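# Slide a drive sled into the rack's empty bay

## Task

Take a drive sled from the shelf and push it into the one empty bay of the rack so its front lines up flush with the neighbouring drives and it is oriented the same way up as they are; then release it and move the grippers away. The sled must stay seated by itself afterwards; if it is only in place because the robot holds it, the goal is not met.

## Robot and tools

Robot: two arms, left_arm (the robot's own left, on the +y side) and right_arm, each with six joints and a parallel gripper. Arm names refer to the robot's body, not to which side of a picture they appear on. The two arms are not mirror copies: identical joint angles can put the hands in different places.

Scene frame: origin on the floor at the centre of the robot's base, +x the direction the robot faces, +y to its left, +z up, metres. Only the floor height is known for sure; shelf, rack and sled heights must be judged from the cameras. Each gripper's fingers extend along its own +z and close along its own y. The reported hand position is the point midway between the finger pads, roughly 1 cm short of the tips, and it grows less accurate at long reach.

Tool execute_actions, argument actions: a list holding one item or none. An empty list just reads the state. An item with rows is a motion; an item with only steps is a pause. Optional pictures (true/false) chooses whether camera images come back; by default they do. A refused call moves nothing.

Motion item: rows is a list of 1 to 15 rows, steps is 1 to 15 (default 15), each step lasting 1/30 s. Row i is used on step i and the last row repeats for any remaining steps. Every row is one flat list of 14 numbers covering both arms, even if one arm stays still: left_arm waist, shoulder, elbow, wrist pitch, wrist yaw, wrist roll, opening, then the same seven for right_arm. The six joint numbers are absolute target angles in radians (the same values as Joint positions), not offsets. Stated ranges per arm: waist -2.880 to 2.880, shoulder 0.000 to 3.142, elbow 0.000 to 3.019, wrist pitch -1.693 to 1.571, wrist yaw -1.571 to 1.571, wrist roll -2.094 to 2.094. True ends may differ by up to 0.019 rad. A target more than 0.019 rad outside a range, and farther out than the joint's last reading, gets the call refused; a target beyond the real end is clipped there and may trigger a 'joint sent to its limit' line (possibly about an earlier motion). Opening is an absolute command from -1 (closed) to +1 (fully open, about 0.094 m pad gap).

Pause item: steps only, up to 300, counted from the previous result; thinking time counts toward it.

Motion limits: each step, a joint's target is held within a lead of its measured angle (waist 0.264, shoulder 0.32, elbow 0.276, wrist pitch 0.33, wrist yaw 0.186, wrist roll 0.522 rad), and if the targets would carry the hand more than 70 mm from where it is, all are pulled back proportionally. Large moves therefore need several calls. Between calls the arms keep heading for the last row sent until everything nearly stops or a step is HELD; after that only a new motion continues travel or pressing. Fingers already moving keep moving.

Gripping: grip_measured reports finger opening on the same -1..1 scale as the command; each gripper has its own fixed error of up to about 1 mm. To hold the sled, command roughly 0.03 below grip_measured; a smaller margin grips more gently. Pads exert about 50 to 62 N at most (less on some grippers, and on very thin parts), with a brief harder spike on first contact. Expect occasional tugs on the held sled or pushes on loose items, so grip firmly enough.

Result lines: the state line gives left_arm and right_arm end_effector_position (m) and end_effector_quat_wxyz in the scene frame. Joint positions and Joint velocities list, per arm, six joints (rad, rad/s) then the pad gap (m, m/s). Joint torques are raw drive outputs with per-arm offset, scale and noise; friction can mimic or mask loads. 'joint command not followed' means a clearance check altered or blocked some joint targets while the rest ran; HELD marks steps where the row was partly or wholly not sent. MOTOR HOT appears from 85 °C; at 100 °C the arm and its gripper go limp until cool (OVER-TEMPERATURE FAULT), so do not hold loads longer than needed, including while thinking.

Tool zoom_image: camera (cam_head_left, cam_head_right, cam_left_wrist, cam_right_wrist; all 672x504) and region [x0, y0, x1, y1] in pixels from the top-left, at most 504x504, giving a sharper view of that camera's latest frame. The head cameras have strong radial distortion; the wrist cameras little.

Tool finished_scene: argument scene (1 or 2) closes that scene permanently, grades it, and gives the next task. Answering without a tool call ends all remaining scenes.

Suggested order: look, locate sled and empty bay, open and approach, grip, lift clear of the shelf, align the sled's orientation with neighbouring drives, push in gently until flush, open, retreat, confirm visually, then finish.

Avoid: dropping or slipping the sled, slamming or forcing it hard into the bay, knocking anything out of the work area, letting the arms collide or press on each other, and leaving the sled supported only by the gripper. Elapsed time, reply time and smooth low-effort motion all affect how well a success is rated.

Each tool is called after "Request:" in YAML: its name, and indented under it one key for each argument.

## Session

I'll start by looking at the scene.

Request:
execute_actions:
  actions: []

Scene clock: 0.00 s of 5400.00 s.
left_arm: end_effector_position=(+0.3853, +0.0141, +1.2551) grip_measured=-0.472 end_effector_quat_wxyz=(+0.060, +0.739, +0.616, +0.268) | right_arm: end_effector_position=(+0.6105, -0.1547, +1.4190) grip_measured=+1.000 end_effector_quat_wxyz=(+0.156, +0.169, +0.913, +0.337)
Joint positions: left_arm=[-0.126  1.65   1.221 -1.03  -0.657  0.892  0.025] | right_arm=[-0.574  1.603  1.616 -0.94  -0.411  0.669  0.094]
Joint velocities: left_arm=[-0.005  0.005  0.007 -0.017 -0.066  0.037 -0.   ] | right_arm=[ 0.005 -0.015 -0.002  0.002  0.007  0.007  0.   ]
Joint torques (N m, as the arm reports them, + toward a larger angle): no reading
Motor temperatures (°C, as the motors report them): left_arm=[30 28 29 30 28 30] | right_arm=[30 31 27 28 28 31]

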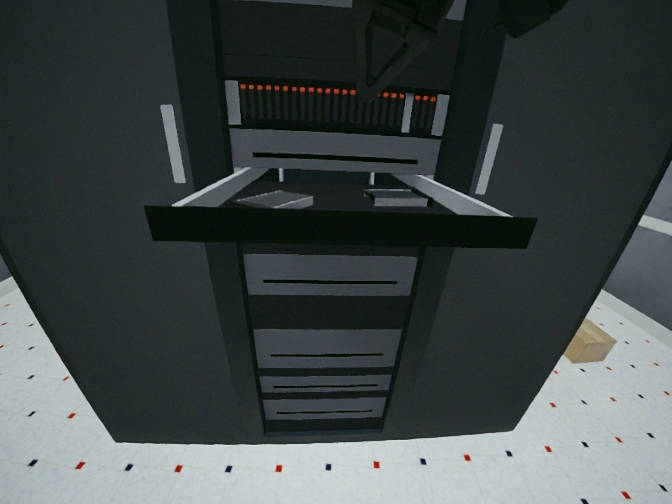

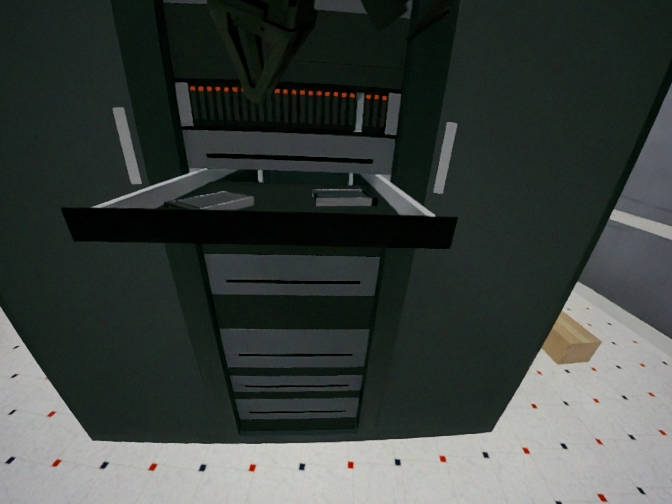

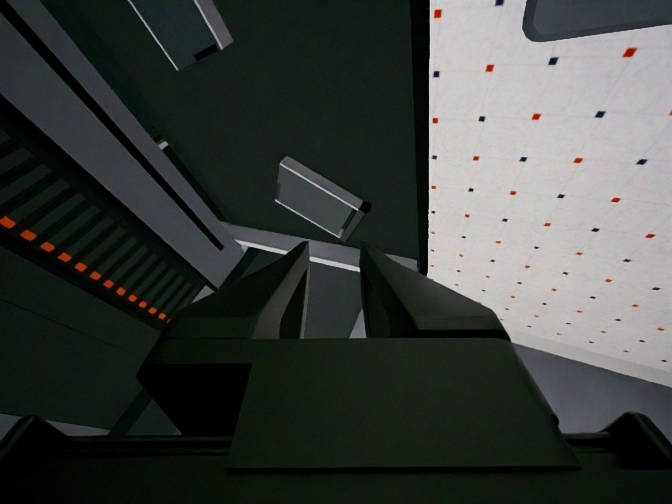

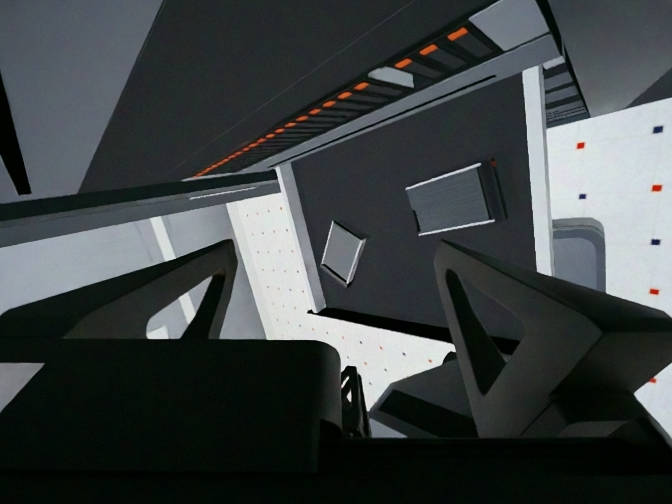

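Request:
zoom_image:
  camera: "cam_head_left"
  region: [200, 60, 480, 260]

Request:
zoom_image:
  camera: "cam_right_wrist"
  region: [260, 0, 600, 320]

Request:
zoom_image:
  camera: "cam_left_wrist"
  region: [100, 0, 440, 300]

Region (200, 60, 480, 260) of cam_head_left's 672x504 image, scaled by 1.800, with more detail than that image has; it fills the top 360 rows of this view, and the rest is white.

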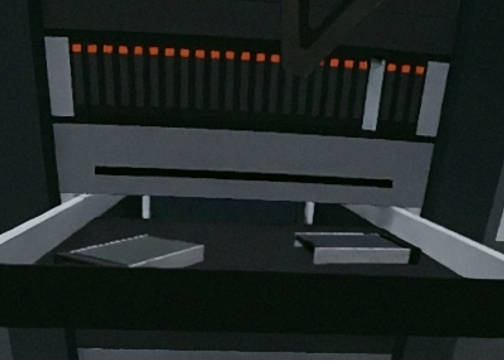

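Region (260, 0, 600, 320) of cam_right_wrist's 672x504 image, scaled by 1.482, with more detail than that image has; it fills the top 474 rows of this view, and the rest is white.

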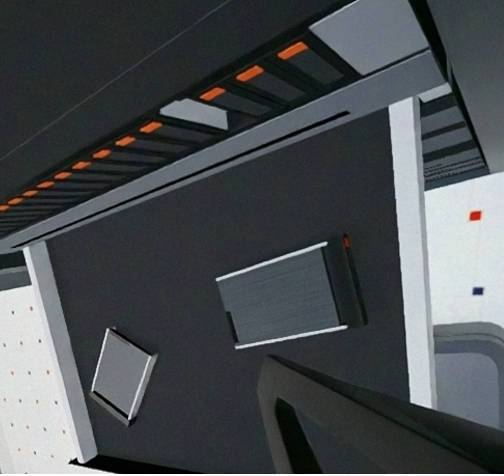

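Region (100, 0, 440, 300) of cam_left_wrist's 672x504 image, scaled by 1.482, with more detail than that image has; it fills the top 445 rows of this view, and the rest is white.

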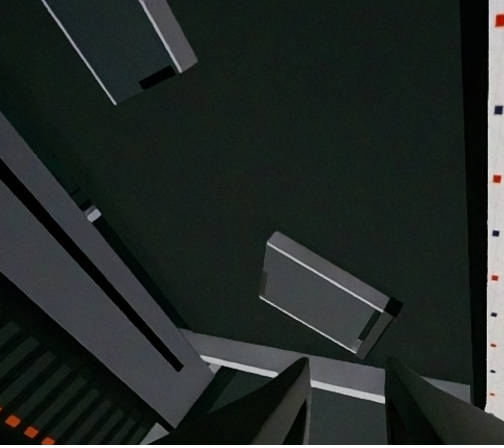

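Request:
execute_actions:
  actions:
    - {"rows": [[-0.126, 1.65, 1.221, -1.03, -0.657, 0.892, -0.472, -0.774, 1.603, 1.616, -0.94, -0.411, 0.669, 1.0]], "steps": 15}
  pictures: false

Scene clock: 5.73 s of 5400.00 s.
left_arm: end_effector_position=(+0.3839, +0.0155, +1.2531) grip_measured=-0.472 end_effector_quat_wxyz=(+0.058, +0.739, +0.615, +0.268) | right_arm: end_effector_position=(+0.6387, -0.2928, +1.4056) grip_measured=+1.000 end_effector_quat_wxyz=(+0.186, +0.272, +0.893, +0.307)
Joint positions: left_arm=[-0.126  1.65   1.216 -1.03  -0.657  0.892  0.025] | right_arm=[-0.8    1.603  1.616 -0.94  -0.41   0.669  0.094]
Joint velocities: left_arm=[-0.015  0.005 -0.002  0.007 -0.095 -0.037  0.   ] | right_arm=[ 0.103 -0.015 -0.012 -0.017  0.037 -0.037  0.   ]
Joint torques (N m, as the arm reports them, + toward a larger angle): left_arm=[ -1.06 -13.69   8.21   0.72  -0.21  -0.07] | right_arm=[  2.6  -12.71   9.6    1.01  -0.29  -0.15]
Motor temperatures (°C, as the motors report them): left_arm=[30 29 31 30 28 30] | right_arm=[30 32 29 28 28 31]
Steps of this call (steps 1 to 90: nothing new was sent; then 2.23 s passed at rest; steps 91 to 105: all 15 steps of this action). Readings (joint positions):
91: left_arm=[-0.126 1.650 1.221 -1.030 -0.657 0.892] | right_arm=[-0.580 1.603 1.616 -0.940 -0.412 0.669]
92: left_arm=[-0.126 1.650 1.220 -1.030 -0.657 0.892] | right_arm=[-0.588 1.603 1.616 -0.940 -0.414 0.669]
94: left_arm=[-0.126 1.650 1.218 -1.030 -0.657 0.892] | right_arm=[-0.629 1.603 1.616 -0.940 -0.414 0.669]
98: left_arm=[-0.126 1.650 1.216 -1.030 -0.657 0.892] | right_arm=[-0.745 1.603 1.616 -0.940 -0.413 0.669]
105: the state above

Request:
execute_actions:
  actions:
    - {"steps": 30}
  pictures: false

Scene clock: 6.73 s of 5400.00 s.
left_arm: end_effector_position=(+0.3839, +0.0155, +1.2531) grip_measured=-0.472 end_effector_quat_wxyz=(+0.058, +0.739, +0.615, +0.268) | right_arm: end_effector_position=(+0.6379, -0.2845, +1.4063) grip_measured=+1.000 end_effector_quat_wxyz=(+0.184, +0.266, +0.894, +0.309)
Joint positions: left_arm=[-0.126  1.65   1.216 -1.03  -0.657  0.892  0.025] | right_arm=[-0.786  1.603  1.616 -0.94  -0.41   0.669  0.094]
Joint velocities: left_arm=[ 0.015 -0.015 -0.007 -0.012 -0.037  0.037 -0.   ] | right_arm=[-0.005 -0.005 -0.027 -0.012 -0.037 -0.066  0.   ]
Joint torques (N m, as the arm reports them, + toward a larger angle): left_arm=[ -0.58 -13.37   8.13   0.85  -0.17  -0.1 ] | right_arm=[  1.69 -12.7    9.58   1.02  -0.29  -0.15]
Motor temperatures (°C, as the motors report them): left_arm=[30 29 31 30 29 30] | right_arm=[30 32 29 28 28 31]
Steps of this call (steps 1 to 30: the robot went on to your last target). Readings (joint positions):
1: left_arm=[-0.126 1.650 1.216 -1.030 -0.657 0.892] | right_arm=[-0.796 1.603 1.616 -0.940 -0.410 0.669]
2: left_arm=[-0.126 1.650 1.216 -1.030 -0.657 0.892] | right_arm=[-0.793 1.603 1.616 -0.940 -0.410 0.669]
4: left_arm=[-0.126 1.650 1.216 -1.030 -0.657 0.892] | right_arm=[-0.788 1.603 1.616 -0.940 -0.410 0.669]
8: left_arm=[-0.126 1.650 1.216 -1.030 -0.657 0.892] | right_arm=[-0.786 1.603 1.616 -0.940 -0.410 0.669]
30: the state above
All arms were judged still, so your last target was given up. Only a new action makes them travel on or press farther. Fingers that are still opening or closing keep moving.

Request:
execute_actions:
  actions:
    - {"rows": [[-0.126, 1.65, 1.221, -1.03, -0.657, 0.892, -0.472, -0.786, 1.453, 1.616, -0.94, -0.411, 0.669, 1.0]], "steps": 15}
  pictures: false

Request:
execute_actions:
  actions:
    - {"steps": 30}
  pictures: false

Scene clock: 10.43 s of 5400.00 s.
left_arm: end_effector_position=(+0.3839, +0.0155, +1.2531) grip_measured=-0.472 end_effector_quat_wxyz=(+0.058, +0.739, +0.615, +0.268) | right_arm: end_effector_position=(+0.5990, -0.2925, +1.5112) grip_measured=+1.000 end_effector_quat_wxyz=(+0.264, +0.244, +0.873, +0.329)
Joint positions: left_arm=[-0.126  1.65   1.216 -1.03  -0.657  0.892  0.025] | right_arm=[-0.786  1.418  1.606 -0.94  -0.41   0.669  0.094]
Joint velocities: left_arm=[-0.015  0.005  0.002  0.002 -0.007  0.081 -0.   ] | right_arm=[ 0.005  0.024 -0.007  0.012  0.037 -0.037  0.   ]
Joint torques (N m, as the arm reports them, + toward a larger angle): left_arm=[ -0.56 -13.24   8.14   0.8   -0.2   -0.11] | right_arm=[ 0.38 -8.27 10.61  1.31 -0.28 -0.15]
Motor temperatures (°C, as the motors report them): left_arm=[30 29 31 30 29 30] | right_arm=[30 32 30 28 29 31]
Steps of this call (steps 1 to 90: nothing new was sent; then 0.20 s passed at rest; steps 91 to 105: all 15 steps of this action). Readings (joint positions):
91: left_arm=[-0.126 1.650 1.216 -1.030 -0.657 0.892] | right_arm=[-0.786 1.597 1.616 -0.940 -0.410 0.669]
92: left_arm=[-0.126 1.650 1.216 -1.030 -0.657 0.892] | right_arm=[-0.786 1.590 1.611 -0.940 -0.410 0.669]
94: left_arm=[-0.126 1.650 1.216 -1.030 -0.657 0.892] | right_arm=[-0.786 1.561 1.606 -0.940 -0.410 0.669]
98: left_arm=[-0.126 1.650 1.216 -1.030 -0.657 0.892] | right_arm=[-0.786 1.482 1.606 -0.940 -0.410 0.669]
105: the state above

Scene clock: 11.43 s of 5400.00 s.
left_arm: end_effector_position=(+0.3839, +0.0155, +1.2531) grip_measured=-0.472 end_effector_quat_wxyz=(+0.058, +0.739, +0.615, +0.268) | right_arm: end_effector_position=(+0.6050, -0.2914, +1.4971) grip_measured=+1.000 end_effector_quat_wxyz=(+0.253, +0.247, +0.876, +0.327)
Joint positions: left_arm=[-0.126  1.65   1.216 -1.03  -0.657  0.892  0.025] | right_arm=[-0.786  1.442  1.606 -0.94  -0.41   0.669  0.094]
Joint velocities: left_arm=[-0.024 -0.015  0.002 -0.022 -0.007  0.037 -0.   ] | right_arm=[-0.005  0.005 -0.002  0.002  0.007 -0.037  0.   ]
Joint torques (N m, as the arm reports them, + toward a larger angle): left_arm=[ -0.58 -12.72   8.18   0.7   -0.18  -0.09] | right_arm=[  0.41 -10.29  10.51   1.24  -0.27  -0.16]
Motor temperatures (°C, as the motors report them): left_arm=[30 29 31 30 29 30] | right_arm=[30 33 30 28 29 31]
Steps of this call (steps 1 to 30: the robot went on to your last target). Readings (joint positions):
1: left_arm=[-0.126 1.650 1.216 -1.030 -0.657 0.892] | right_arm=[-0.786 1.420 1.606 -0.940 -0.410 0.669]
2: left_arm=[-0.126 1.650 1.216 -1.030 -0.657 0.892] | right_arm=[-0.786 1.424 1.606 -0.940 -0.410 0.669]
4: left_arm=[-0.126 1.650 1.216 -1.030 -0.657 0.892] | right_arm=[-0.786 1.431 1.606 -0.940 -0.410 0.669]
8: left_arm=[-0.126 1.650 1.216 -1.030 -0.657 0.892] | right_arm=[-0.786 1.441 1.606 -0.940 -0.410 0.669]
30: the state above
All arms were judged still, so your last target was given up. Only a new action makes them travel on or press farther. Fingers that are still opening or closing keep moving.

Request:
execute_actions:
  actions:
    - {"rows": [[-0.126, 1.65, 1.221, -1.03, -0.657, 0.892, -0.472, -0.786, 1.442, 1.456, -0.94, -0.411, 0.669, 1.0]], "steps": 15}
  pictures: false

Request:
execute_actions:
  actions:
    - {"steps": 30}
  pictures: false

Scene clock: 14.50 s of 5400.00 s.
left_arm: end_effector_position=(+0.3839, +0.0155, +1.2531) grip_measured=-0.472 end_effector_quat_wxyz=(+0.058, +0.739, +0.615, +0.268) | right_arm: end_effector_position=(+0.5788, -0.2846, +1.4137) grip_measured=+1.000 end_effector_quat_wxyz=(+0.182, +0.267, +0.895, +0.308)
Joint positions: left_arm=[-0.126  1.65   1.216 -1.03  -0.657  0.892  0.025] | right_arm=[-0.786  1.449  1.451 -0.934 -0.41   0.669  0.094]
Joint velocities: left_arm=[-0.015 -0.005 -0.007  0.012 -0.037 -0.022 -0.   ] | right_arm=[ 0.005  0.015  0.002 -0.002 -0.007  0.037  0.   ]
Joint torques (N m, as the arm reports them, + toward a larger angle): left_arm=[ -0.49 -13.56   8.16   0.74  -0.22  -0.11] | right_arm=[  0.41 -10.86   9.9    0.7   -0.29  -0.16]
Motor temperatures (°C, as the motors report them): left_arm=[30 29 32 30 29 30] | right_arm=[30 33 30 28 29 31]
Steps of this call (steps 1 to 77: nothing new was sent; steps 78 to 92: all 15 steps of this action). Readings (joint positions):
78: left_arm=[-0.126 1.650 1.216 -1.030 -0.657 0.892] | right_arm=[-0.786 1.441 1.591 -0.936 -0.410 0.669]
79: left_arm=[-0.126 1.650 1.216 -1.030 -0.657 0.892] | right_arm=[-0.786 1.429 1.561 -0.932 -0.410 0.669]
81: left_arm=[-0.126 1.650 1.216 -1.030 -0.657 0.892] | right_arm=[-0.786 1.417 1.496 -0.932 -0.410 0.669]
85: left_arm=[-0.126 1.650 1.216 -1.030 -0.657 0.892] | right_arm=[-0.786 1.440 1.451 -0.934 -0.410 0.669]
92: the state above

Scene clock: 15.50 s of 5400.00 s.
left_arm: end_effector_position=(+0.3839, +0.0155, +1.2531) grip_measured=-0.472 end_effector_quat_wxyz=(+0.058, +0.739, +0.615, +0.268) | right_arm: end_effector_position=(+0.5788, -0.2846, +1.4137) grip_measured=+1.000 end_effector_quat_wxyz=(+0.182, +0.267, +0.895, +0.308)
Joint positions: left_arm=[-0.126  1.65   1.216 -1.03  -0.657  0.892  0.025] | right_arm=[-0.786  1.449  1.451 -0.934 -0.41   0.669  0.094]
Joint velocities: left_arm=[-0.005  0.015 -0.012 -0.012  0.022  0.007  0.   ] | right_arm=[-0.005 -0.024 -0.007 -0.007 -0.051 -0.037  0.   ]
Joint torques (N m, as the arm reports them, + toward a larger angle): left_arm=[ -1.13 -13.38   8.23   0.83  -0.18  -0.11] | right_arm=[  0.43 -10.88   9.91   0.74  -0.29  -0.15]
Motor temperatures (°C, as the motors report them): left_arm=[30 29 32 30 29 30] | right_arm=[30 33 31 28 29 31]
Steps of this call (steps 1 to 15: the robot went on to your last target; steps 16 to 30: nothing new was sent). Readings (joint positions):
1: left_arm=[-0.126 1.650 1.216 -1.030 -0.657 0.892] | right_arm=[-0.786 1.449 1.451 -0.934 -0.410 0.669]
2: left_arm=[-0.126 1.650 1.216 -1.030 -0.657 0.892] | right_arm=[-0.786 1.449 1.451 -0.934 -0.410 0.669]
4: left_arm=[-0.126 1.650 1.216 -1.030 -0.657 0.892] | right_arm=[-0.786 1.449 1.451 -0.934 -0.410 0.669]
8: left_arm=[-0.126 1.650 1.216 -1.030 -0.657 0.892] | right_arm=[-0.786 1.449 1.451 -0.934 -0.410 0.669]
30: the state above
All arms were judged still, so your last target was given up. Only a new action makes them travel on or press farther. Fingers that are still opening or closing keep moving.

Request:
execute_actions:
  actions:
    - {"rows": [[-0.126, 1.65, 1.221, -1.03, -0.657, 0.892, -0.472, -0.786, 1.449, 1.451, -0.634, -0.411, 0.669, 1.0]], "steps": 15}
  pictures: false

Request:
execute_actions:
  actions:
    - {"steps": 30}
  pictures: false

Scene clock: 23.60 s of 5400.00 s.
left_arm: end_effector_position=(+0.3839, +0.0155, +1.2531) grip_measured=-0.472 end_effector_quat_wxyz=(+0.058, +0.739, +0.615, +0.268) | right_arm: end_effector_position=(+0.6264, -0.2877, +1.4481) grip_measured=+1.000 end_effector_quat_wxyz=(+0.301, +0.233, +0.861, +0.338)
Joint positions: left_arm=[-0.126  1.65   1.216 -1.03  -0.657  0.892  0.025] | right_arm=[-0.786  1.451  1.442 -0.658 -0.41   0.669  0.094]
Joint velocities: left_arm=[-0.015 -0.005 -0.012  0.002 -0.051  0.022 -0.001] | right_arm=[ 0.015 -0.015 -0.022  0.002  0.007  0.007  0.   ]
Joint torques (N m, as the arm reports them, + toward a larger angle): left_arm=[ -0.86 -13.12   8.09   0.83  -0.25  -0.04] | right_arm=[  0.44 -11.03  10.52   2.38  -0.25  -0.16]
Motor temperatures (°C, as the motors report them): left_arm=[30 30 32 30 29 30] | right_arm=[30 33 31 28 29 31]
Steps of this call (steps 1 to 90: nothing new was sent; then 4.60 s passed at rest; steps 91 to 105: all 15 steps of this action). Readings (joint positions):
91: left_arm=[-0.126 1.650 1.216 -1.030 -0.657 0.892] | right_arm=[-0.786 1.448 1.447 -0.892 -0.410 0.669]
92: left_arm=[-0.126 1.650 1.216 -1.030 -0.657 0.892] | right_arm=[-0.786 1.449 1.442 -0.809 -0.410 0.669]
94: left_arm=[-0.126 1.650 1.216 -1.030 -0.657 0.892] | right_arm=[-0.786 1.452 1.442 -0.701 -0.410 0.669]
98: left_arm=[-0.126 1.650 1.216 -1.030 -0.657 0.892] | right_arm=[-0.786 1.451 1.442 -0.658 -0.410 0.669]
105: the state above

Scene clock: 24.60 s of 5400.00 s.
left_arm: end_effector_position=(+0.3839, +0.0155, +1.2531) grip_measured=-0.472 end_effector_quat_wxyz=(+0.058, +0.739, +0.615, +0.268) | right_arm: end_effector_position=(+0.6264, -0.2877, +1.4481) grip_measured=+1.000 end_effector_quat_wxyz=(+0.301, +0.233, +0.861, +0.338)
Joint positions: left_arm=[-0.126  1.65   1.216 -1.03  -0.657  0.892  0.025] | right_arm=[-0.786  1.451  1.442 -0.658 -0.41   0.669  0.094]
Joint velocities: left_arm=[ 0.015 -0.005  0.002  0.002  0.037  0.022 -0.002] | right_arm=[-0.015 -0.015  0.012 -0.007 -0.022 -0.022  0.   ]
Joint torques (N m, as the arm reports them, + toward a larger angle): left_arm=[ -0.6  -13.34   8.18   0.8   -0.22  -0.09] | right_arm=[  0.42 -10.96  10.52   2.37  -0.25  -0.16]
Motor temperatures (°C, as the motors report them): left_arm=[30 30 32 30 29 30] | right_arm=[30 33 32 28 29 31]
Steps of this call (steps 1 to 15: the robot went on to your last target; steps 16 to 30: nothing new was sent). Readings (joint positions):
1: left_arm=[-0.126 1.650 1.216 -1.030 -0.657 0.892] | right_arm=[-0.786 1.451 1.442 -0.658 -0.410 0.669]
2: left_arm=[-0.126 1.650 1.216 -1.030 -0.657 0.892] | right_arm=[-0.786 1.451 1.442 -0.658 -0.410 0.669]
4: left_arm=[-0.126 1.650 1.216 -1.030 -0.657 0.892] | right_arm=[-0.786 1.451 1.442 -0.658 -0.410 0.669]
8: left_arm=[-0.126 1.650 1.216 -1.030 -0.657 0.892] | right_arm=[-0.786 1.451 1.442 -0.658 -0.410 0.669]
30: the state above
All arms were judged still, so your last target was given up. Only a new action makes them travel on or press farther. Fingers that are still opening or closing keep moving.

Request:
execute_actions:
  actions:
    - {"rows": [[-0.126, 1.65, 1.9, -1.4, -0.3, 0.892, 1.0, -1.0, 1.40, 1.0, -0.6, -0.2, 0.3, 1.0]], "steps": 15}
  pictures: false

Request:
execute_actions:
  actions:
    - {"steps": 45}
  pictures: false

Scene clock: 39.43 s of 5400.00 s.
left_arm: end_effector_position=(+0.4096, -0.0706, +1.4262) grip_measured=+1.000 end_effector_quat_wxyz=(+0.145, +0.751, +0.637, +0.096) | right_arm: end_effector_position=(+0.4895, -0.4110, +1.2224) grip_measured=+1.000 end_effector_quat_wxyz=(+0.196, +0.264, +0.934, +0.140)
Joint positions: left_arm=[-0.124  1.671  1.744 -1.361 -0.307  0.892  0.094] | right_arm=[-1.004  1.413  0.978 -0.627 -0.2    0.357  0.094]
Joint velocities: left_arm=[-0.015 -0.005  0.994 -0.129  0.051 -0.007  0.   ] | right_arm=[-0.054  0.044 -0.076 -0.002 -0.007 -0.359  0.   ]
Joint torques (N m, as the arm reports them, + toward a larger angle): left_arm=[ -0.83 -15.93  12.34   0.14   0.25  -0.09] | right_arm=[ 0.48 -9.98 10.26  1.84 -0.11 -0.21]
Motor temperatures (°C, as the motors report them): left_arm=[30 30 33 30 29 30] | right_arm=[30 33 33 28 29 31]
Steps of this call (steps 1 to 90: nothing new was sent; then 11.33 s passed at rest; steps 91 to 105: all 15 steps of this action). Readings (joint positions):
91: left_arm=[-0.125 1.651 1.233 -1.072 -0.595 0.892] | right_arm=[-0.789 1.450 1.430 -0.652 -0.380 0.648]
92: left_arm=[-0.124 1.661 1.268 -1.155 -0.521 0.892] | right_arm=[-0.795 1.439 1.406 -0.642 -0.343 0.622]
94: left_arm=[-0.124 1.670 1.343 -1.257 -0.404 0.892] | right_arm=[-0.825 1.420 1.341 -0.638 -0.291 0.575]
98: left_arm=[-0.124 1.671 1.491 -1.329 -0.326 0.892] | right_arm=[-0.904 1.405 1.190 -0.634 -0.232 0.494]
105: the state above

Scene clock: 40.93 s of 5400.00 s.
left_arm: end_effector_position=(+0.4211, -0.0737, +1.4940) grip_measured=+1.000 end_effector_quat_wxyz=(+0.206, +0.735, +0.640, +0.093) | right_arm: end_effector_position=(+0.4907, -0.4116, +1.2240) grip_measured=+1.000 end_effector_quat_wxyz=(+0.204, +0.242, +0.939, +0.136)
Joint positions: left_arm=[-0.124  1.645  1.865 -1.382 -0.304  0.892  0.094] | right_arm=[-1.005  1.411  0.977 -0.62  -0.2    0.309  0.094]
Joint velocities: left_arm=[-0.005  0.015  0.002 -0.007 -0.007 -0.066  0.   ] | right_arm=[-0.005 -0.005 -0.007 -0.012 -0.051  0.037  0.   ]
Joint torques (N m, as the arm reports them, + toward a larger angle): left_arm=[ -1.28 -13.97  10.94   0.56   0.26  -0.11] | right_arm=[ 0.39 -9.53  9.97  1.59 -0.12 -0.2 ]
Motor temperatures (°C, as the motors report them): left_arm=[30 30 34 30 29 30] | right_arm=[30 33 33 28 29 31]
Steps of this call (steps 1 to 30: the robot went on to your last target; steps 31 to 45: nothing new was sent). Readings (joint positions):
1: left_arm=[-0.124 1.671 1.778 -1.366 -0.306 0.892] | right_arm=[-1.005 1.415 0.977 -0.627 -0.200 0.347]
2: left_arm=[-0.124 1.670 1.810 -1.370 -0.305 0.892] | right_arm=[-1.005 1.415 0.977 -0.624 -0.200 0.340]
4: left_arm=[-0.124 1.663 1.852 -1.373 -0.305 0.892] | right_arm=[-1.005 1.411 0.977 -0.620 -0.200 0.329]
8: left_arm=[-0.124 1.642 1.865 -1.379 -0.305 0.892] | right_arm=[-1.005 1.411 0.977 -0.620 -0.200 0.317]
45: the state above
All arms were judged still, so your last target was given up. Only a new action makes them travel on or press farther. Fingers that are still opening or closing keep moving.

Request:
execute_actions:
  actions:
    - {"rows": [[0.157, 2.22, 2.38, -1.65, 0.0, 0.892, 1.0, -1.0, 1.40, 0.55, -0.5, 0.0, 0.0, 1.0]], "steps": 15}
  pictures: false

Request:
execute_actions:
  actions:
    - {"steps": 60}

Scene clock: 41.97 s of 5400.00 s.
left_arm: end_effector_position=(+0.5719, -0.0675, +1.3084) grip_measured=+1.000 end_effector_quat_wxyz=(+0.036, +0.685, +0.726, -0.048) | right_arm: end_effector_position=(+0.2895, -0.3904, +1.0742) grip_measured=+1.000 end_effector_quat_wxyz=(+0.037, +0.130, +0.990, +0.028)
Joint positions: left_arm=[ 0.156  2.202  2.32  -1.613 -0.006  0.892  0.094] | right_arm=[-1.003  1.405  0.523 -0.525 -0.003  0.036  0.094]
Joint velocities: left_arm=[ 0.347  0.952  0.076 -0.076 -0.066 -0.051  0.   ] | right_arm=[ 0.005 -0.034  0.042  0.173 -0.007 -0.256  0.   ]
Joint torques (N m, as the arm reports them, + toward a larger angle): left_arm=[ -3.73 -24.7   12.11  -0.6    0.54  -0.04] | right_arm=[-0.03 -5.83  6.98  0.58  0.12 -0.18]
Motor temperatures (°C, as the motors report them): left_arm=[30 30 34 30 29 30] | right_arm=[30 33 33 28 29 31]
Steps of this call (steps 1 to 16: nothing new was sent; steps 17 to 31: all 15 steps of this action). Readings (joint positions):
17: left_arm=[-0.117 1.655 1.876 -1.401 -0.268 0.892] | right_arm=[-1.004 1.410 0.963 -0.605 -0.156 0.286]
18: left_arm=[-0.107 1.674 1.907 -1.436 -0.225 0.892] | right_arm=[-1.003 1.401 0.933 -0.576 -0.109 0.256]
20: left_arm=[-0.067 1.731 1.971 -1.484 -0.144 0.892] | right_arm=[-1.003 1.389 0.851 -0.551 -0.058 0.211]
24: left_arm=[0.030 1.882 2.104 -1.546 -0.051 0.892] | right_arm=[-1.003 1.388 0.667 -0.534 -0.014 0.133]
31: the state above

Scene clock: 43.97 s of 5400.00 s.
left_arm: end_effector_position=(+0.5723, -0.0667, +1.2940) grip_measured=+1.000 end_effector_quat_wxyz=(+0.020, +0.685, +0.727, -0.051) | right_arm: end_effector_position=(+0.2918, -0.3910, +1.0747) grip_measured=+1.000 end_effector_quat_wxyz=(+0.042, +0.118, +0.992, +0.027)
Joint positions: left_arm=[ 0.161  2.231  2.334 -1.632 -0.004  0.892  0.094] | right_arm=[-1.003  1.405  0.523 -0.517 -0.003  0.01   0.094]
Joint velocities: left_arm=[ 0.005 -0.005 -0.012 -0.002 -0.007 -0.007  0.   ] | right_arm=[-0.015 -0.015 -0.002 -0.017 -0.066 -0.007  0.   ]
Joint torques (N m, as the arm reports them, + toward a larger angle): left_arm=[ -1.87 -22.31  11.25  -0.1    0.44  -0.13] | right_arm=[ 0.   -5.75  7.18  0.79  0.12 -0.19]
Motor temperatures (°C, as the motors report them): left_arm=[30 31 34 30 29 30] | right_arm=[30 33 33 28 29 31]
Steps of this call (steps 1 to 45: the robot went on to your last target; steps 46 to 60: nothing new was sent). Readings (joint positions):
1: left_arm=[0.167 2.230 2.320 -1.617 -0.006 0.892] | right_arm=[-1.003 1.405 0.523 -0.520 -0.003 0.030]
2: left_arm=[0.176 2.255 2.320 -1.622 -0.006 0.892] | right_arm=[-1.003 1.405 0.523 -0.517 -0.003 0.026]
4: left_arm=[0.185 2.287 2.320 -1.628 -0.006 0.892] | right_arm=[-1.003 1.405 0.523 -0.517 -0.003 0.020]
8: left_arm=[0.181 2.289 2.320 -1.631 -0.006 0.892] | right_arm=[-1.003 1.405 0.523 -0.517 -0.003 0.014]
60: the state above
All arms were judged still, so your last target was given up. Only a new action makes them travel on or press farther. Fingers that are still opening or closing keep moving.

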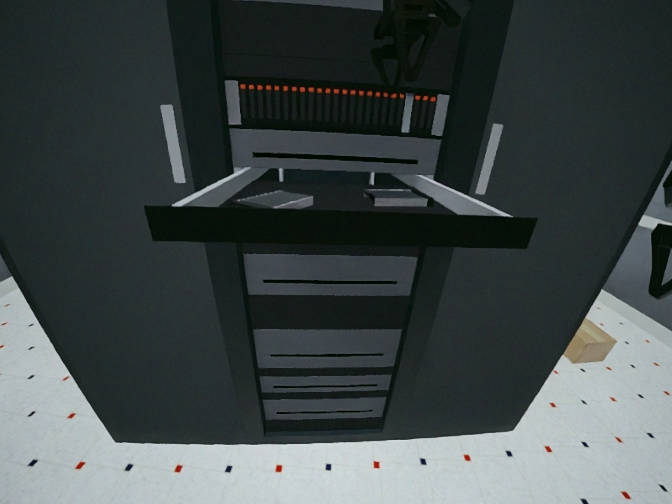

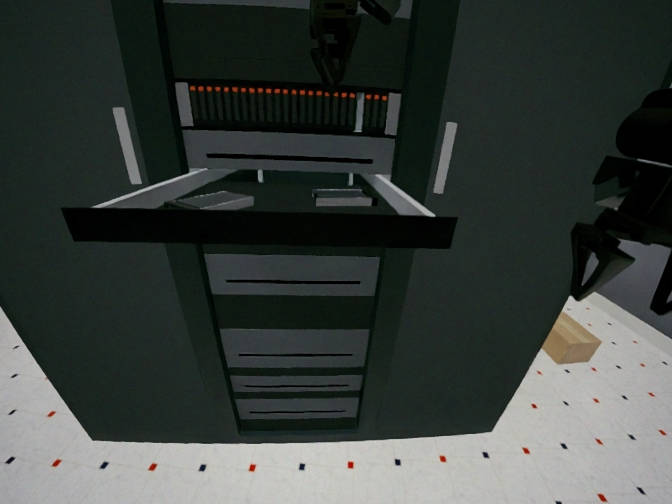

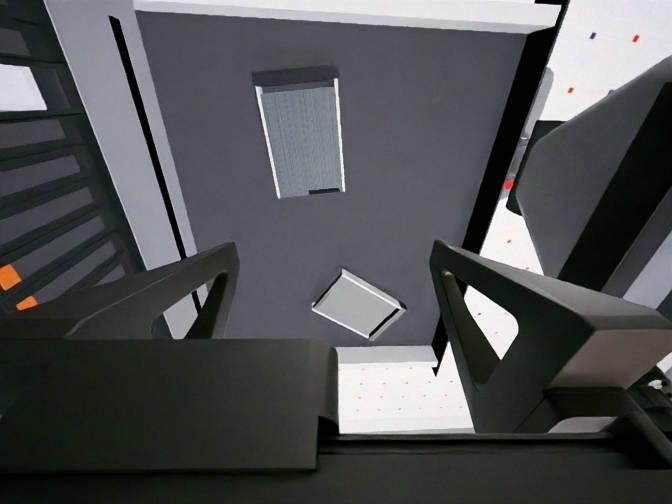

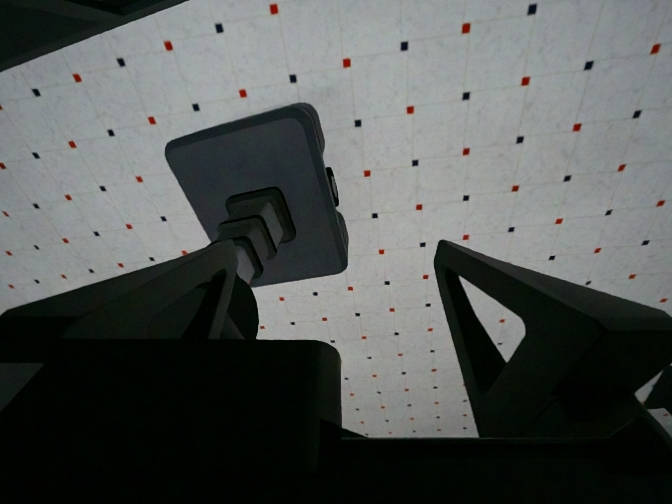

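Request:
execute_actions:
  actions:
    - {"rows": [[0.117, 2.43, 2.504, -1.54, 0.0, 0.892, 1.0, -1.0, 1.40, 0.55, -0.5, 0.0, 0.0, 1.0]], "steps": 15}
  pictures: false

Request:
execute_actions:
  actions:
    - {"steps": 45}

Scene clock: 53.40 s of 5400.00 s.
left_arm: end_effector_position=(+0.5817, -0.1302, +1.1793) grip_measured=+1.000 end_effector_quat_wxyz=(+0.004, +0.701, +0.711, -0.054) | right_arm: end_effector_position=(+0.2918, -0.3910, +1.0747) grip_measured=+1.000 end_effector_quat_wxyz=(+0.042, +0.118, +0.992, +0.027)
Joint positions: left_arm=[ 0.116  2.475  2.47  -1.557 -0.004  0.892  0.094] | right_arm=[-1.003  1.405  0.523 -0.517 -0.003  0.01   0.094]
Joint velocities: left_arm=[-0.024 -0.024 -0.022 -0.017 -0.022 -0.051  0.   ] | right_arm=[-0.005 -0.015 -0.002 -0.007  0.051 -0.081  0.   ]
Joint torques (N m, as the arm reports them, + toward a larger angle): left_arm=[ -2.12 -27.99  10.57   1.13   0.45  -0.06] | right_arm=[-0.05 -5.73  7.18  0.81  0.12 -0.18]
Motor temperatures (°C, as the motors report them): left_arm=[30 32 36 30 29 30] | right_arm=[30 33 32 28 29 31]
Steps of this call (steps 1 to 90: nothing new was sent; then 5.93 s passed at rest; steps 91 to 105: all 15 steps of this action). Readings (joint positions):
91: left_arm=[0.160 2.241 2.346 -1.630 -0.004 0.892] | right_arm=[-1.003 1.405 0.523 -0.517 -0.003 0.010]
92: left_arm=[0.159 2.263 2.383 -1.622 -0.004 0.892] | right_arm=[-1.003 1.405 0.523 -0.517 -0.003 0.010]
94: left_arm=[0.154 2.314 2.443 -1.588 -0.004 0.892] | right_arm=[-1.003 1.405 0.523 -0.517 -0.003 0.010]
98: left_arm=[0.137 2.403 2.470 -1.557 -0.004 0.892] | right_arm=[-1.003 1.405 0.523 -0.517 -0.003 0.010]
105: the state above

Scene clock: 54.90 s of 5400.00 s.
left_arm: end_effector_position=(+0.5838, -0.1298, +1.1938) grip_measured=+1.000 end_effector_quat_wxyz=(+0.014, +0.701, +0.711, -0.053) | right_arm: end_effector_position=(+0.2918, -0.3910, +1.0747) grip_measured=+1.000 end_effector_quat_wxyz=(+0.042, +0.118, +0.992, +0.027)
Joint positions: left_arm=[ 0.116  2.454  2.47  -1.557 -0.004  0.892  0.094] | right_arm=[-1.003  1.405  0.523 -0.517 -0.003  0.01   0.094]
Joint velocities: left_arm=[-0.005 -0.005 -0.012  0.012  0.007  0.066  0.   ] | right_arm=[-0.005  0.005 -0.012 -0.007  0.022 -0.007  0.   ]
Joint torques (N m, as the arm reports them, + toward a larger angle): left_arm=[ -1.75 -26.16  10.7    1.25   0.43  -0.03] | right_arm=[ 0.01 -5.75  7.19  0.79  0.12 -0.19]
Motor temperatures (°C, as the motors report them): left_arm=[30 33 36 30 29 30] | right_arm=[30 33 32 28 29 31]
Steps of this call (steps 1 to 30: the robot went on to your last target; steps 31 to 45: nothing new was sent). Readings (joint positions):
1: left_arm=[0.116 2.474 2.470 -1.557 -0.004 0.892] | right_arm=[-1.003 1.405 0.523 -0.517 -0.003 0.010]
2: left_arm=[0.116 2.471 2.470 -1.557 -0.004 0.892] | right_arm=[-1.003 1.405 0.523 -0.517 -0.003 0.010]
4: left_arm=[0.116 2.465 2.470 -1.557 -0.004 0.892] | right_arm=[-1.003 1.405 0.523 -0.517 -0.003 0.010]
8: left_arm=[0.116 2.456 2.470 -1.557 -0.004 0.892] | right_arm=[-1.003 1.405 0.523 -0.517 -0.003 0.010]
45: the state above
All arms were judged still, so your last target was given up. Only a new action makes them travel on or press farther. Fingers that are still opening or closing keep moving.

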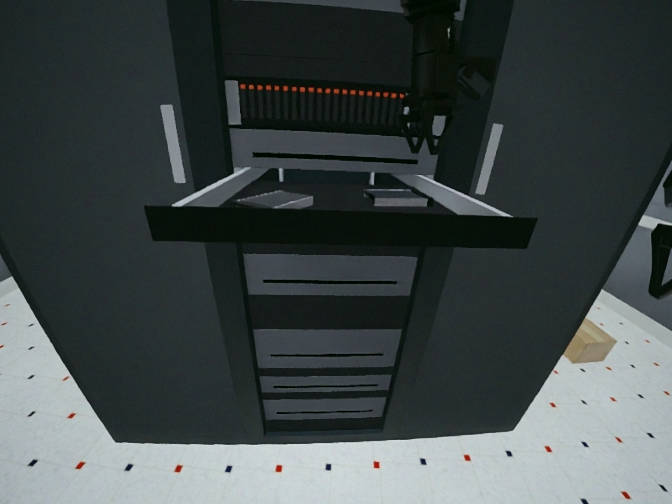

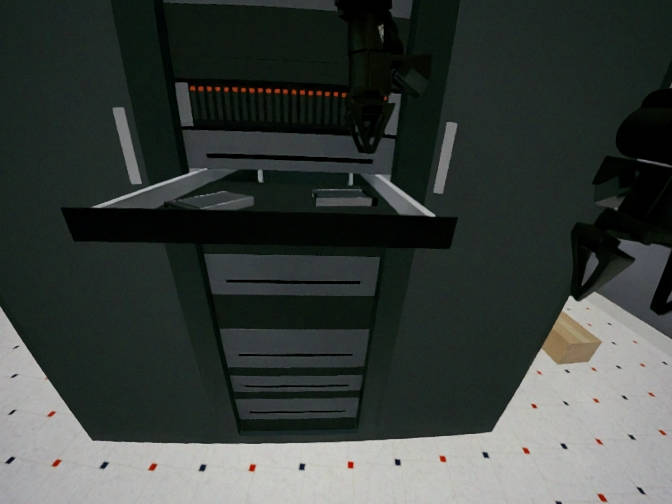

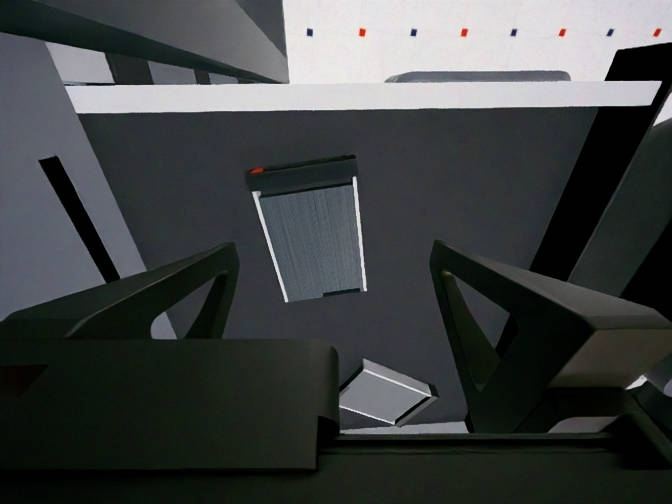

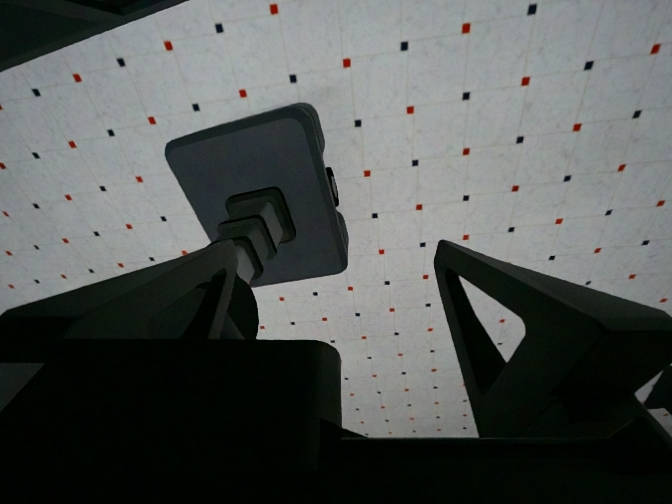

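Request:
execute_actions:
  actions:
    - {"rows": [[0.125, 2.45, 2.51, -1.53, 0.0, 0.86, 1.0, -1.0, 1.40, 0.55, -0.5, 0.0, 0.0, 1.0],[0.128, 2.455, 2.512, -1.528, 0.0, 0.85, 1.0, -1.0, 1.40, 0.55, -0.5, 0.0, 0.0, 1.0],[0.131, 2.46, 2.514, -1.526, 0.0, 0.84, 1.0, -1.0, 1.40, 0.55, -0.5, 0.0, 0.0, 1.0],[0.134, 2.465, 2.516, -1.524, 0.0, 0.83, 1.0, -1.0, 1.40, 0.55, -0.5, 0.0, 0.0, 1.0],[0.137, 2.47, 2.518, -1.522, 0.0, 0.82, 1.0, -1.0, 1.40, 0.55, -0.5, 0.0, 0.0, 1.0],[0.140, 2.475, 2.52, -1.52, 0.0, 0.81, 1.0, -1.0, 1.40, 0.55, -0.5, 0.0, 0.0, 1.0],[0.143, 2.48, 2.522, -1.518, 0.0, 0.80, 1.0, -1.0, 1.40, 0.55, -0.5, 0.0, 0.0, 1.0],[0.146, 2.485, 2.524, -1.516, 0.0, 0.79, 1.0, -1.0, 1.40, 0.55, -0.5, 0.0, 0.0, 1.0],[0.146, 2.49, 2.526, -1.514, 0.0, 0.78, 1.0, -1.0, 1.40, 0.55, -0.5, 0.0, 0.0, 1.0],[0.146, 2.495, 2.528, -1.512, 0.0, 0.77, 1.0, -1.0, 1.40, 0.55, -0.5, 0.0, 0.0, 1.0],[0.146, 2.50, 2.53, -1.51, 0.0, 0.76, 1.0, -1.0, 1.40, 0.55, -0.5, 0.0, 0.0, 1.0],[0.146, 2.50, 2.53, -1.51, 0.0, 0.75, 1.0, -1.0, 1.40, 0.55, -0.5, 0.0, 0.0, 1.0],[0.146, 2.50, 2.53, -1.51, 0.0, 0.742, 1.0, -1.0, 1.40, 0.55, -0.5, 0.0, 0.0, 1.0]], "steps": 15}
  pictures: false

Request:
execute_actions:
  actions:
    - {"steps": 40}

Scene clock: 60.53 s of 5400.00 s.
left_arm: end_effector_position=(+0.5987, -0.1201, +1.1693) grip_measured=+1.000 end_effector_quat_wxyz=(+0.010, +0.651, +0.757, -0.053) | right_arm: end_effector_position=(+0.2918, -0.3910, +1.0747) grip_measured=+1.000 end_effector_quat_wxyz=(+0.042, +0.118, +0.992, +0.027)
Joint positions: left_arm=[ 0.142  2.49   2.478 -1.53  -0.004  0.782  0.094] | right_arm=[-1.003  1.405  0.523 -0.517 -0.003  0.01   0.094]
Joint velocities: left_arm=[ 0.054  0.132 -0.007  0.012 -0.037 -0.198  0.   ] | right_arm=[-0.005  0.015 -0.002 -0.012  0.051 -0.007  0.   ]
Joint torques (N m, as the arm reports them, + toward a larger angle): left_arm=[ -2.36 -22.99  11.78   1.46   0.43  -0.17] | right_arm=[ 0.01 -5.8   7.19  0.78  0.12 -0.18]
Motor temperatures (°C, as the motors report them): left_arm=[30 34 36 30 29 30] | right_arm=[30 33 32 28 29 31]
Steps of this call (steps 1 to 90: nothing new was sent; then 2.13 s passed at rest; steps 91 to 105: all 15 steps of this action). Readings (joint positions):
91: left_arm=[0.116 2.454 2.470 -1.556 -0.004 0.889] | right_arm=[-1.003 1.405 0.523 -0.517 -0.003 0.010]
92: left_arm=[0.116 2.454 2.470 -1.554 -0.004 0.885] | right_arm=[-1.003 1.405 0.523 -0.517 -0.003 0.010]
94: left_arm=[0.117 2.454 2.470 -1.549 -0.004 0.873] | right_arm=[-1.003 1.405 0.523 -0.517 -0.003 0.010]
98: left_arm=[0.123 2.458 2.471 -1.540 -0.004 0.842] | right_arm=[-1.003 1.405 0.523 -0.517 -0.003 0.010]
105: the state above

Scene clock: 61.87 s of 5400.00 s.
left_arm: end_effector_position=(+0.5987, -0.1181, +1.1596) grip_measured=+1.000 end_effector_quat_wxyz=(+0.003, +0.641, +0.766, -0.054) | right_arm: end_effector_position=(+0.2918, -0.3910, +1.0747) grip_measured=+1.000 end_effector_quat_wxyz=(+0.042, +0.118, +0.992, +0.027)
Joint positions: left_arm=[ 0.145  2.503  2.478 -1.53  -0.004  0.757  0.094] | right_arm=[-1.003  1.405  0.523 -0.517 -0.003  0.01   0.094]
Joint velocities: left_arm=[ 0.005 -0.015  0.002  0.007 -0.007 -0.051  0.   ] | right_arm=[-0.005 -0.005 -0.007 -0.012 -0.037  0.051  0.   ]
Joint torques (N m, as the arm reports them, + toward a larger angle): left_arm=[ -1.74 -24.33  11.94   1.23   0.43  -0.15] | right_arm=[-0.02 -5.78  7.18  0.8   0.11 -0.17]
Motor temperatures (°C, as the motors report them): left_arm=[30 34 36 30 29 30] | right_arm=[30 33 32 28 29 31]
Steps of this call (steps 1 to 30: the robot went on to your last target; steps 31 to 40: nothing new was sent). Readings (joint positions):
1: left_arm=[0.144 2.493 2.478 -1.530 -0.004 0.777] | right_arm=[-1.003 1.405 0.523 -0.517 -0.003 0.010]
2: left_arm=[0.145 2.497 2.478 -1.530 -0.004 0.773] | right_arm=[-1.003 1.405 0.523 -0.517 -0.003 0.010]
4: left_arm=[0.145 2.501 2.478 -1.530 -0.004 0.767] | right_arm=[-1.003 1.405 0.523 -0.517 -0.003 0.010]
8: left_arm=[0.145 2.503 2.478 -1.530 -0.004 0.761] | right_arm=[-1.003 1.405 0.523 -0.517 -0.003 0.010]
40: the state above
All arms were judged still, so your last target was given up. Only a new action makes them travel on or press farther. Fingers that are still opening or closing keep moving.

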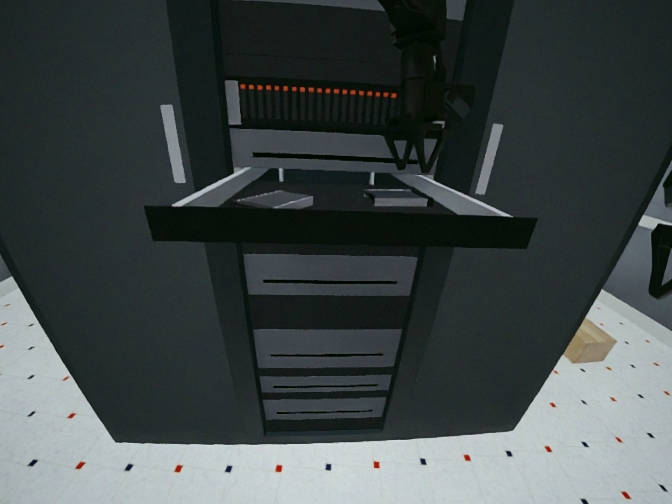

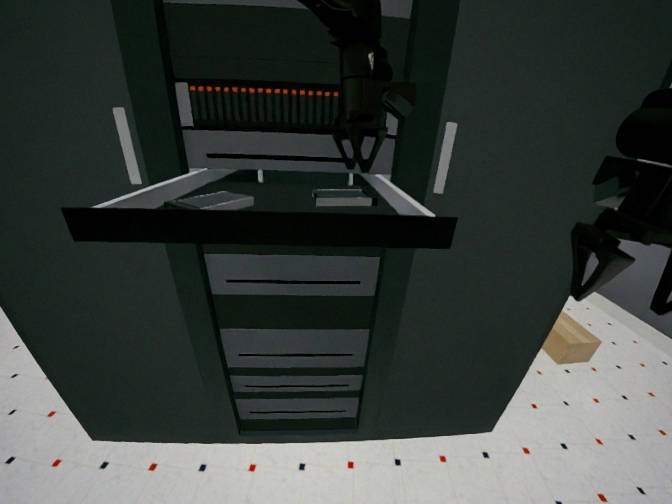

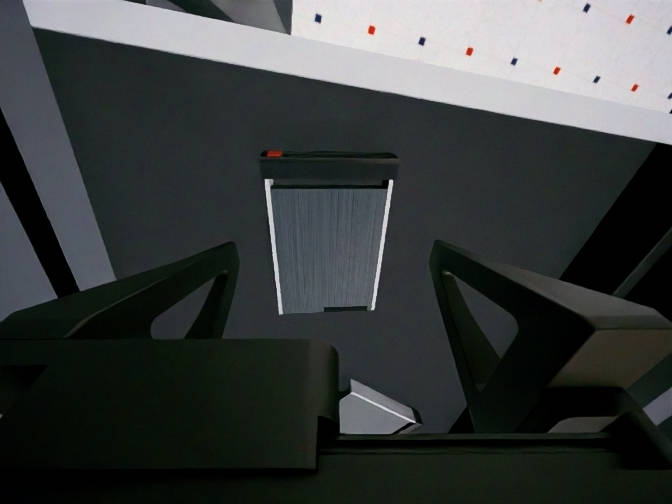

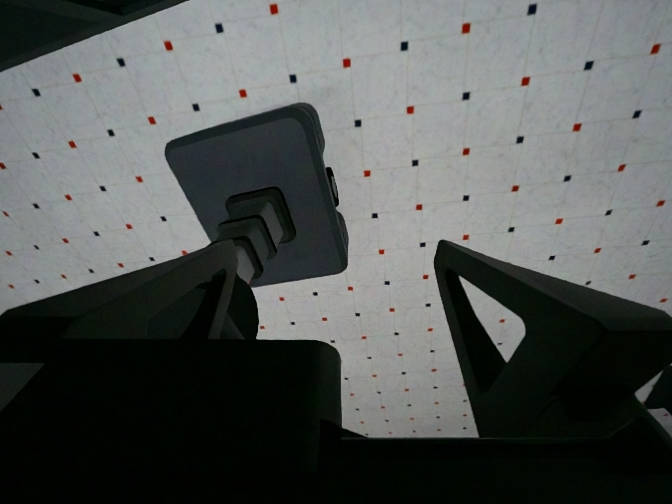

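Request:
execute_actions:
  actions:
    - {"rows": [[0.147, 2.503, 2.52, -1.50, 0.0, 0.75, 1.0, -1.0, 1.40, 0.55, -0.5, 0.0, 0.0, 1.0],[0.147, 2.506, 2.515, -1.495, 0.0, 0.75, 1.0, -1.0, 1.40, 0.55, -0.5, 0.0, 0.0, 1.0],[0.147, 2.509, 2.51, -1.49, 0.0, 0.75, 1.0, -1.0, 1.40, 0.55, -0.5, 0.0, 0.0, 1.0],[0.147, 2.512, 2.505, -1.485, 0.0, 0.75, 1.0, -1.0, 1.40, 0.55, -0.5, 0.0, 0.0, 1.0],[0.147, 2.515, 2.50, -1.48, 0.0, 0.75, 1.0, -1.0, 1.40, 0.55, -0.5, 0.0, 0.0, 1.0],[0.147, 2.518, 2.495, -1.475, 0.0, 0.75, 1.0, -1.0, 1.40, 0.55, -0.5, 0.0, 0.0, 1.0],[0.147, 2.52, 2.49, -1.47, 0.0, 0.75, 1.0, -1.0, 1.40, 0.55, -0.5, 0.0, 0.0, 1.0]], "steps": 15}
  pictures: false

Request:
execute_actions:
  actions:
    - {"steps": 30}
  pictures: false

Scene clock: 66.03 s of 5400.00 s.
left_arm: end_effector_position=(+0.6054, -0.1239, +1.1537) grip_measured=+1.000 end_effector_quat_wxyz=(+0.018, +0.640, +0.766, -0.053) | right_arm: end_effector_position=(+0.2918, -0.3910, +1.0747) grip_measured=+1.000 end_effector_quat_wxyz=(+0.042, +0.118, +0.992, +0.027)
Joint positions: left_arm=[ 0.145  2.511  2.478 -1.491 -0.004  0.757  0.094] | right_arm=[-1.003  1.405  0.523 -0.517 -0.003  0.01   0.094]
Joint velocities: left_arm=[-0.005  0.015 -0.007  0.007  0.037 -0.007  0.   ] | right_arm=[-0.005 -0.024 -0.002  0.007 -0.066  0.037  0.   ]
Joint torques (N m, as the arm reports them, + toward a larger angle): left_arm=[ -1.5  -23.22   9.11   1.41   0.41  -0.09] | right_arm=[-0.06 -5.78  7.19  0.8   0.12 -0.18]
Motor temperatures (°C, as the motors report them): left_arm=[30 34 37 30 29 30] | right_arm=[30 33 32 28 29 31]
Steps of this call (steps 1 to 90: nothing new was sent; then 0.67 s passed at rest; steps 91 to 105: all 15 steps of this action). Readings (joint positions):
91: left_arm=[0.145 2.503 2.478 -1.529 -0.004 0.757] | right_arm=[-1.003 1.405 0.523 -0.517 -0.003 0.010]
92: left_arm=[0.145 2.503 2.478 -1.525 -0.004 0.757] | right_arm=[-1.003 1.405 0.523 -0.517 -0.003 0.010]
94: left_arm=[0.145 2.503 2.478 -1.516 -0.004 0.757] | right_arm=[-1.003 1.405 0.523 -0.517 -0.003 0.010]
98: left_arm=[0.145 2.504 2.478 -1.496 -0.004 0.757] | right_arm=[-1.003 1.405 0.523 -0.517 -0.003 0.010]
105: the state above

Scene clock: 67.03 s of 5400.00 s.
left_arm: end_effector_position=(+0.6052, -0.1239, +1.1525) grip_measured=+1.000 end_effector_quat_wxyz=(+0.018, +0.640, +0.766, -0.053) | right_arm: end_effector_position=(+0.2918, -0.3910, +1.0747) grip_measured=+1.000 end_effector_quat_wxyz=(+0.042, +0.118, +0.992, +0.027)
Joint positions: left_arm=[ 0.145  2.512  2.478 -1.491 -0.004  0.757  0.094] | right_arm=[-1.003  1.405  0.523 -0.517 -0.003  0.01   0.094]
Joint velocities: left_arm=[ 0.005 -0.005 -0.007  0.007 -0.066 -0.051  0.   ] | right_arm=[-0.005 -0.005 -0.002 -0.007 -0.051 -0.007  0.   ]
Joint torques (N m, as the arm reports them, + toward a larger angle): left_arm=[ -1.17 -23.44   9.04   1.42   0.38  -0.11] | right_arm=[-0.03 -5.71  7.17  0.78  0.12 -0.18]
Motor temperatures (°C, as the motors report them): left_arm=[30 34 37 30 29 30] | right_arm=[30 33 32 28 29 31]
Steps of this call (steps 1 to 15: the robot went on to your last target; steps 16 to 30: nothing new was sent). Readings (joint positions):
1: left_arm=[0.145 2.512 2.478 -1.491 -0.004 0.757] | right_arm=[-1.003 1.405 0.523 -0.517 -0.003 0.010]
2: left_arm=[0.145 2.512 2.478 -1.491 -0.004 0.757] | right_arm=[-1.003 1.405 0.523 -0.517 -0.003 0.010]
4: left_arm=[0.145 2.512 2.478 -1.491 -0.004 0.757] | right_arm=[-1.003 1.405 0.523 -0.517 -0.003 0.010]
8: left_arm=[0.145 2.512 2.478 -1.491 -0.004 0.757] | right_arm=[-1.003 1.405 0.523 -0.517 -0.003 0.010]
30: the state above
All arms were judged still, so your last target was given up. Only a new action makes them travel on or press farther. Fingers that are still opening or closing keep moving.


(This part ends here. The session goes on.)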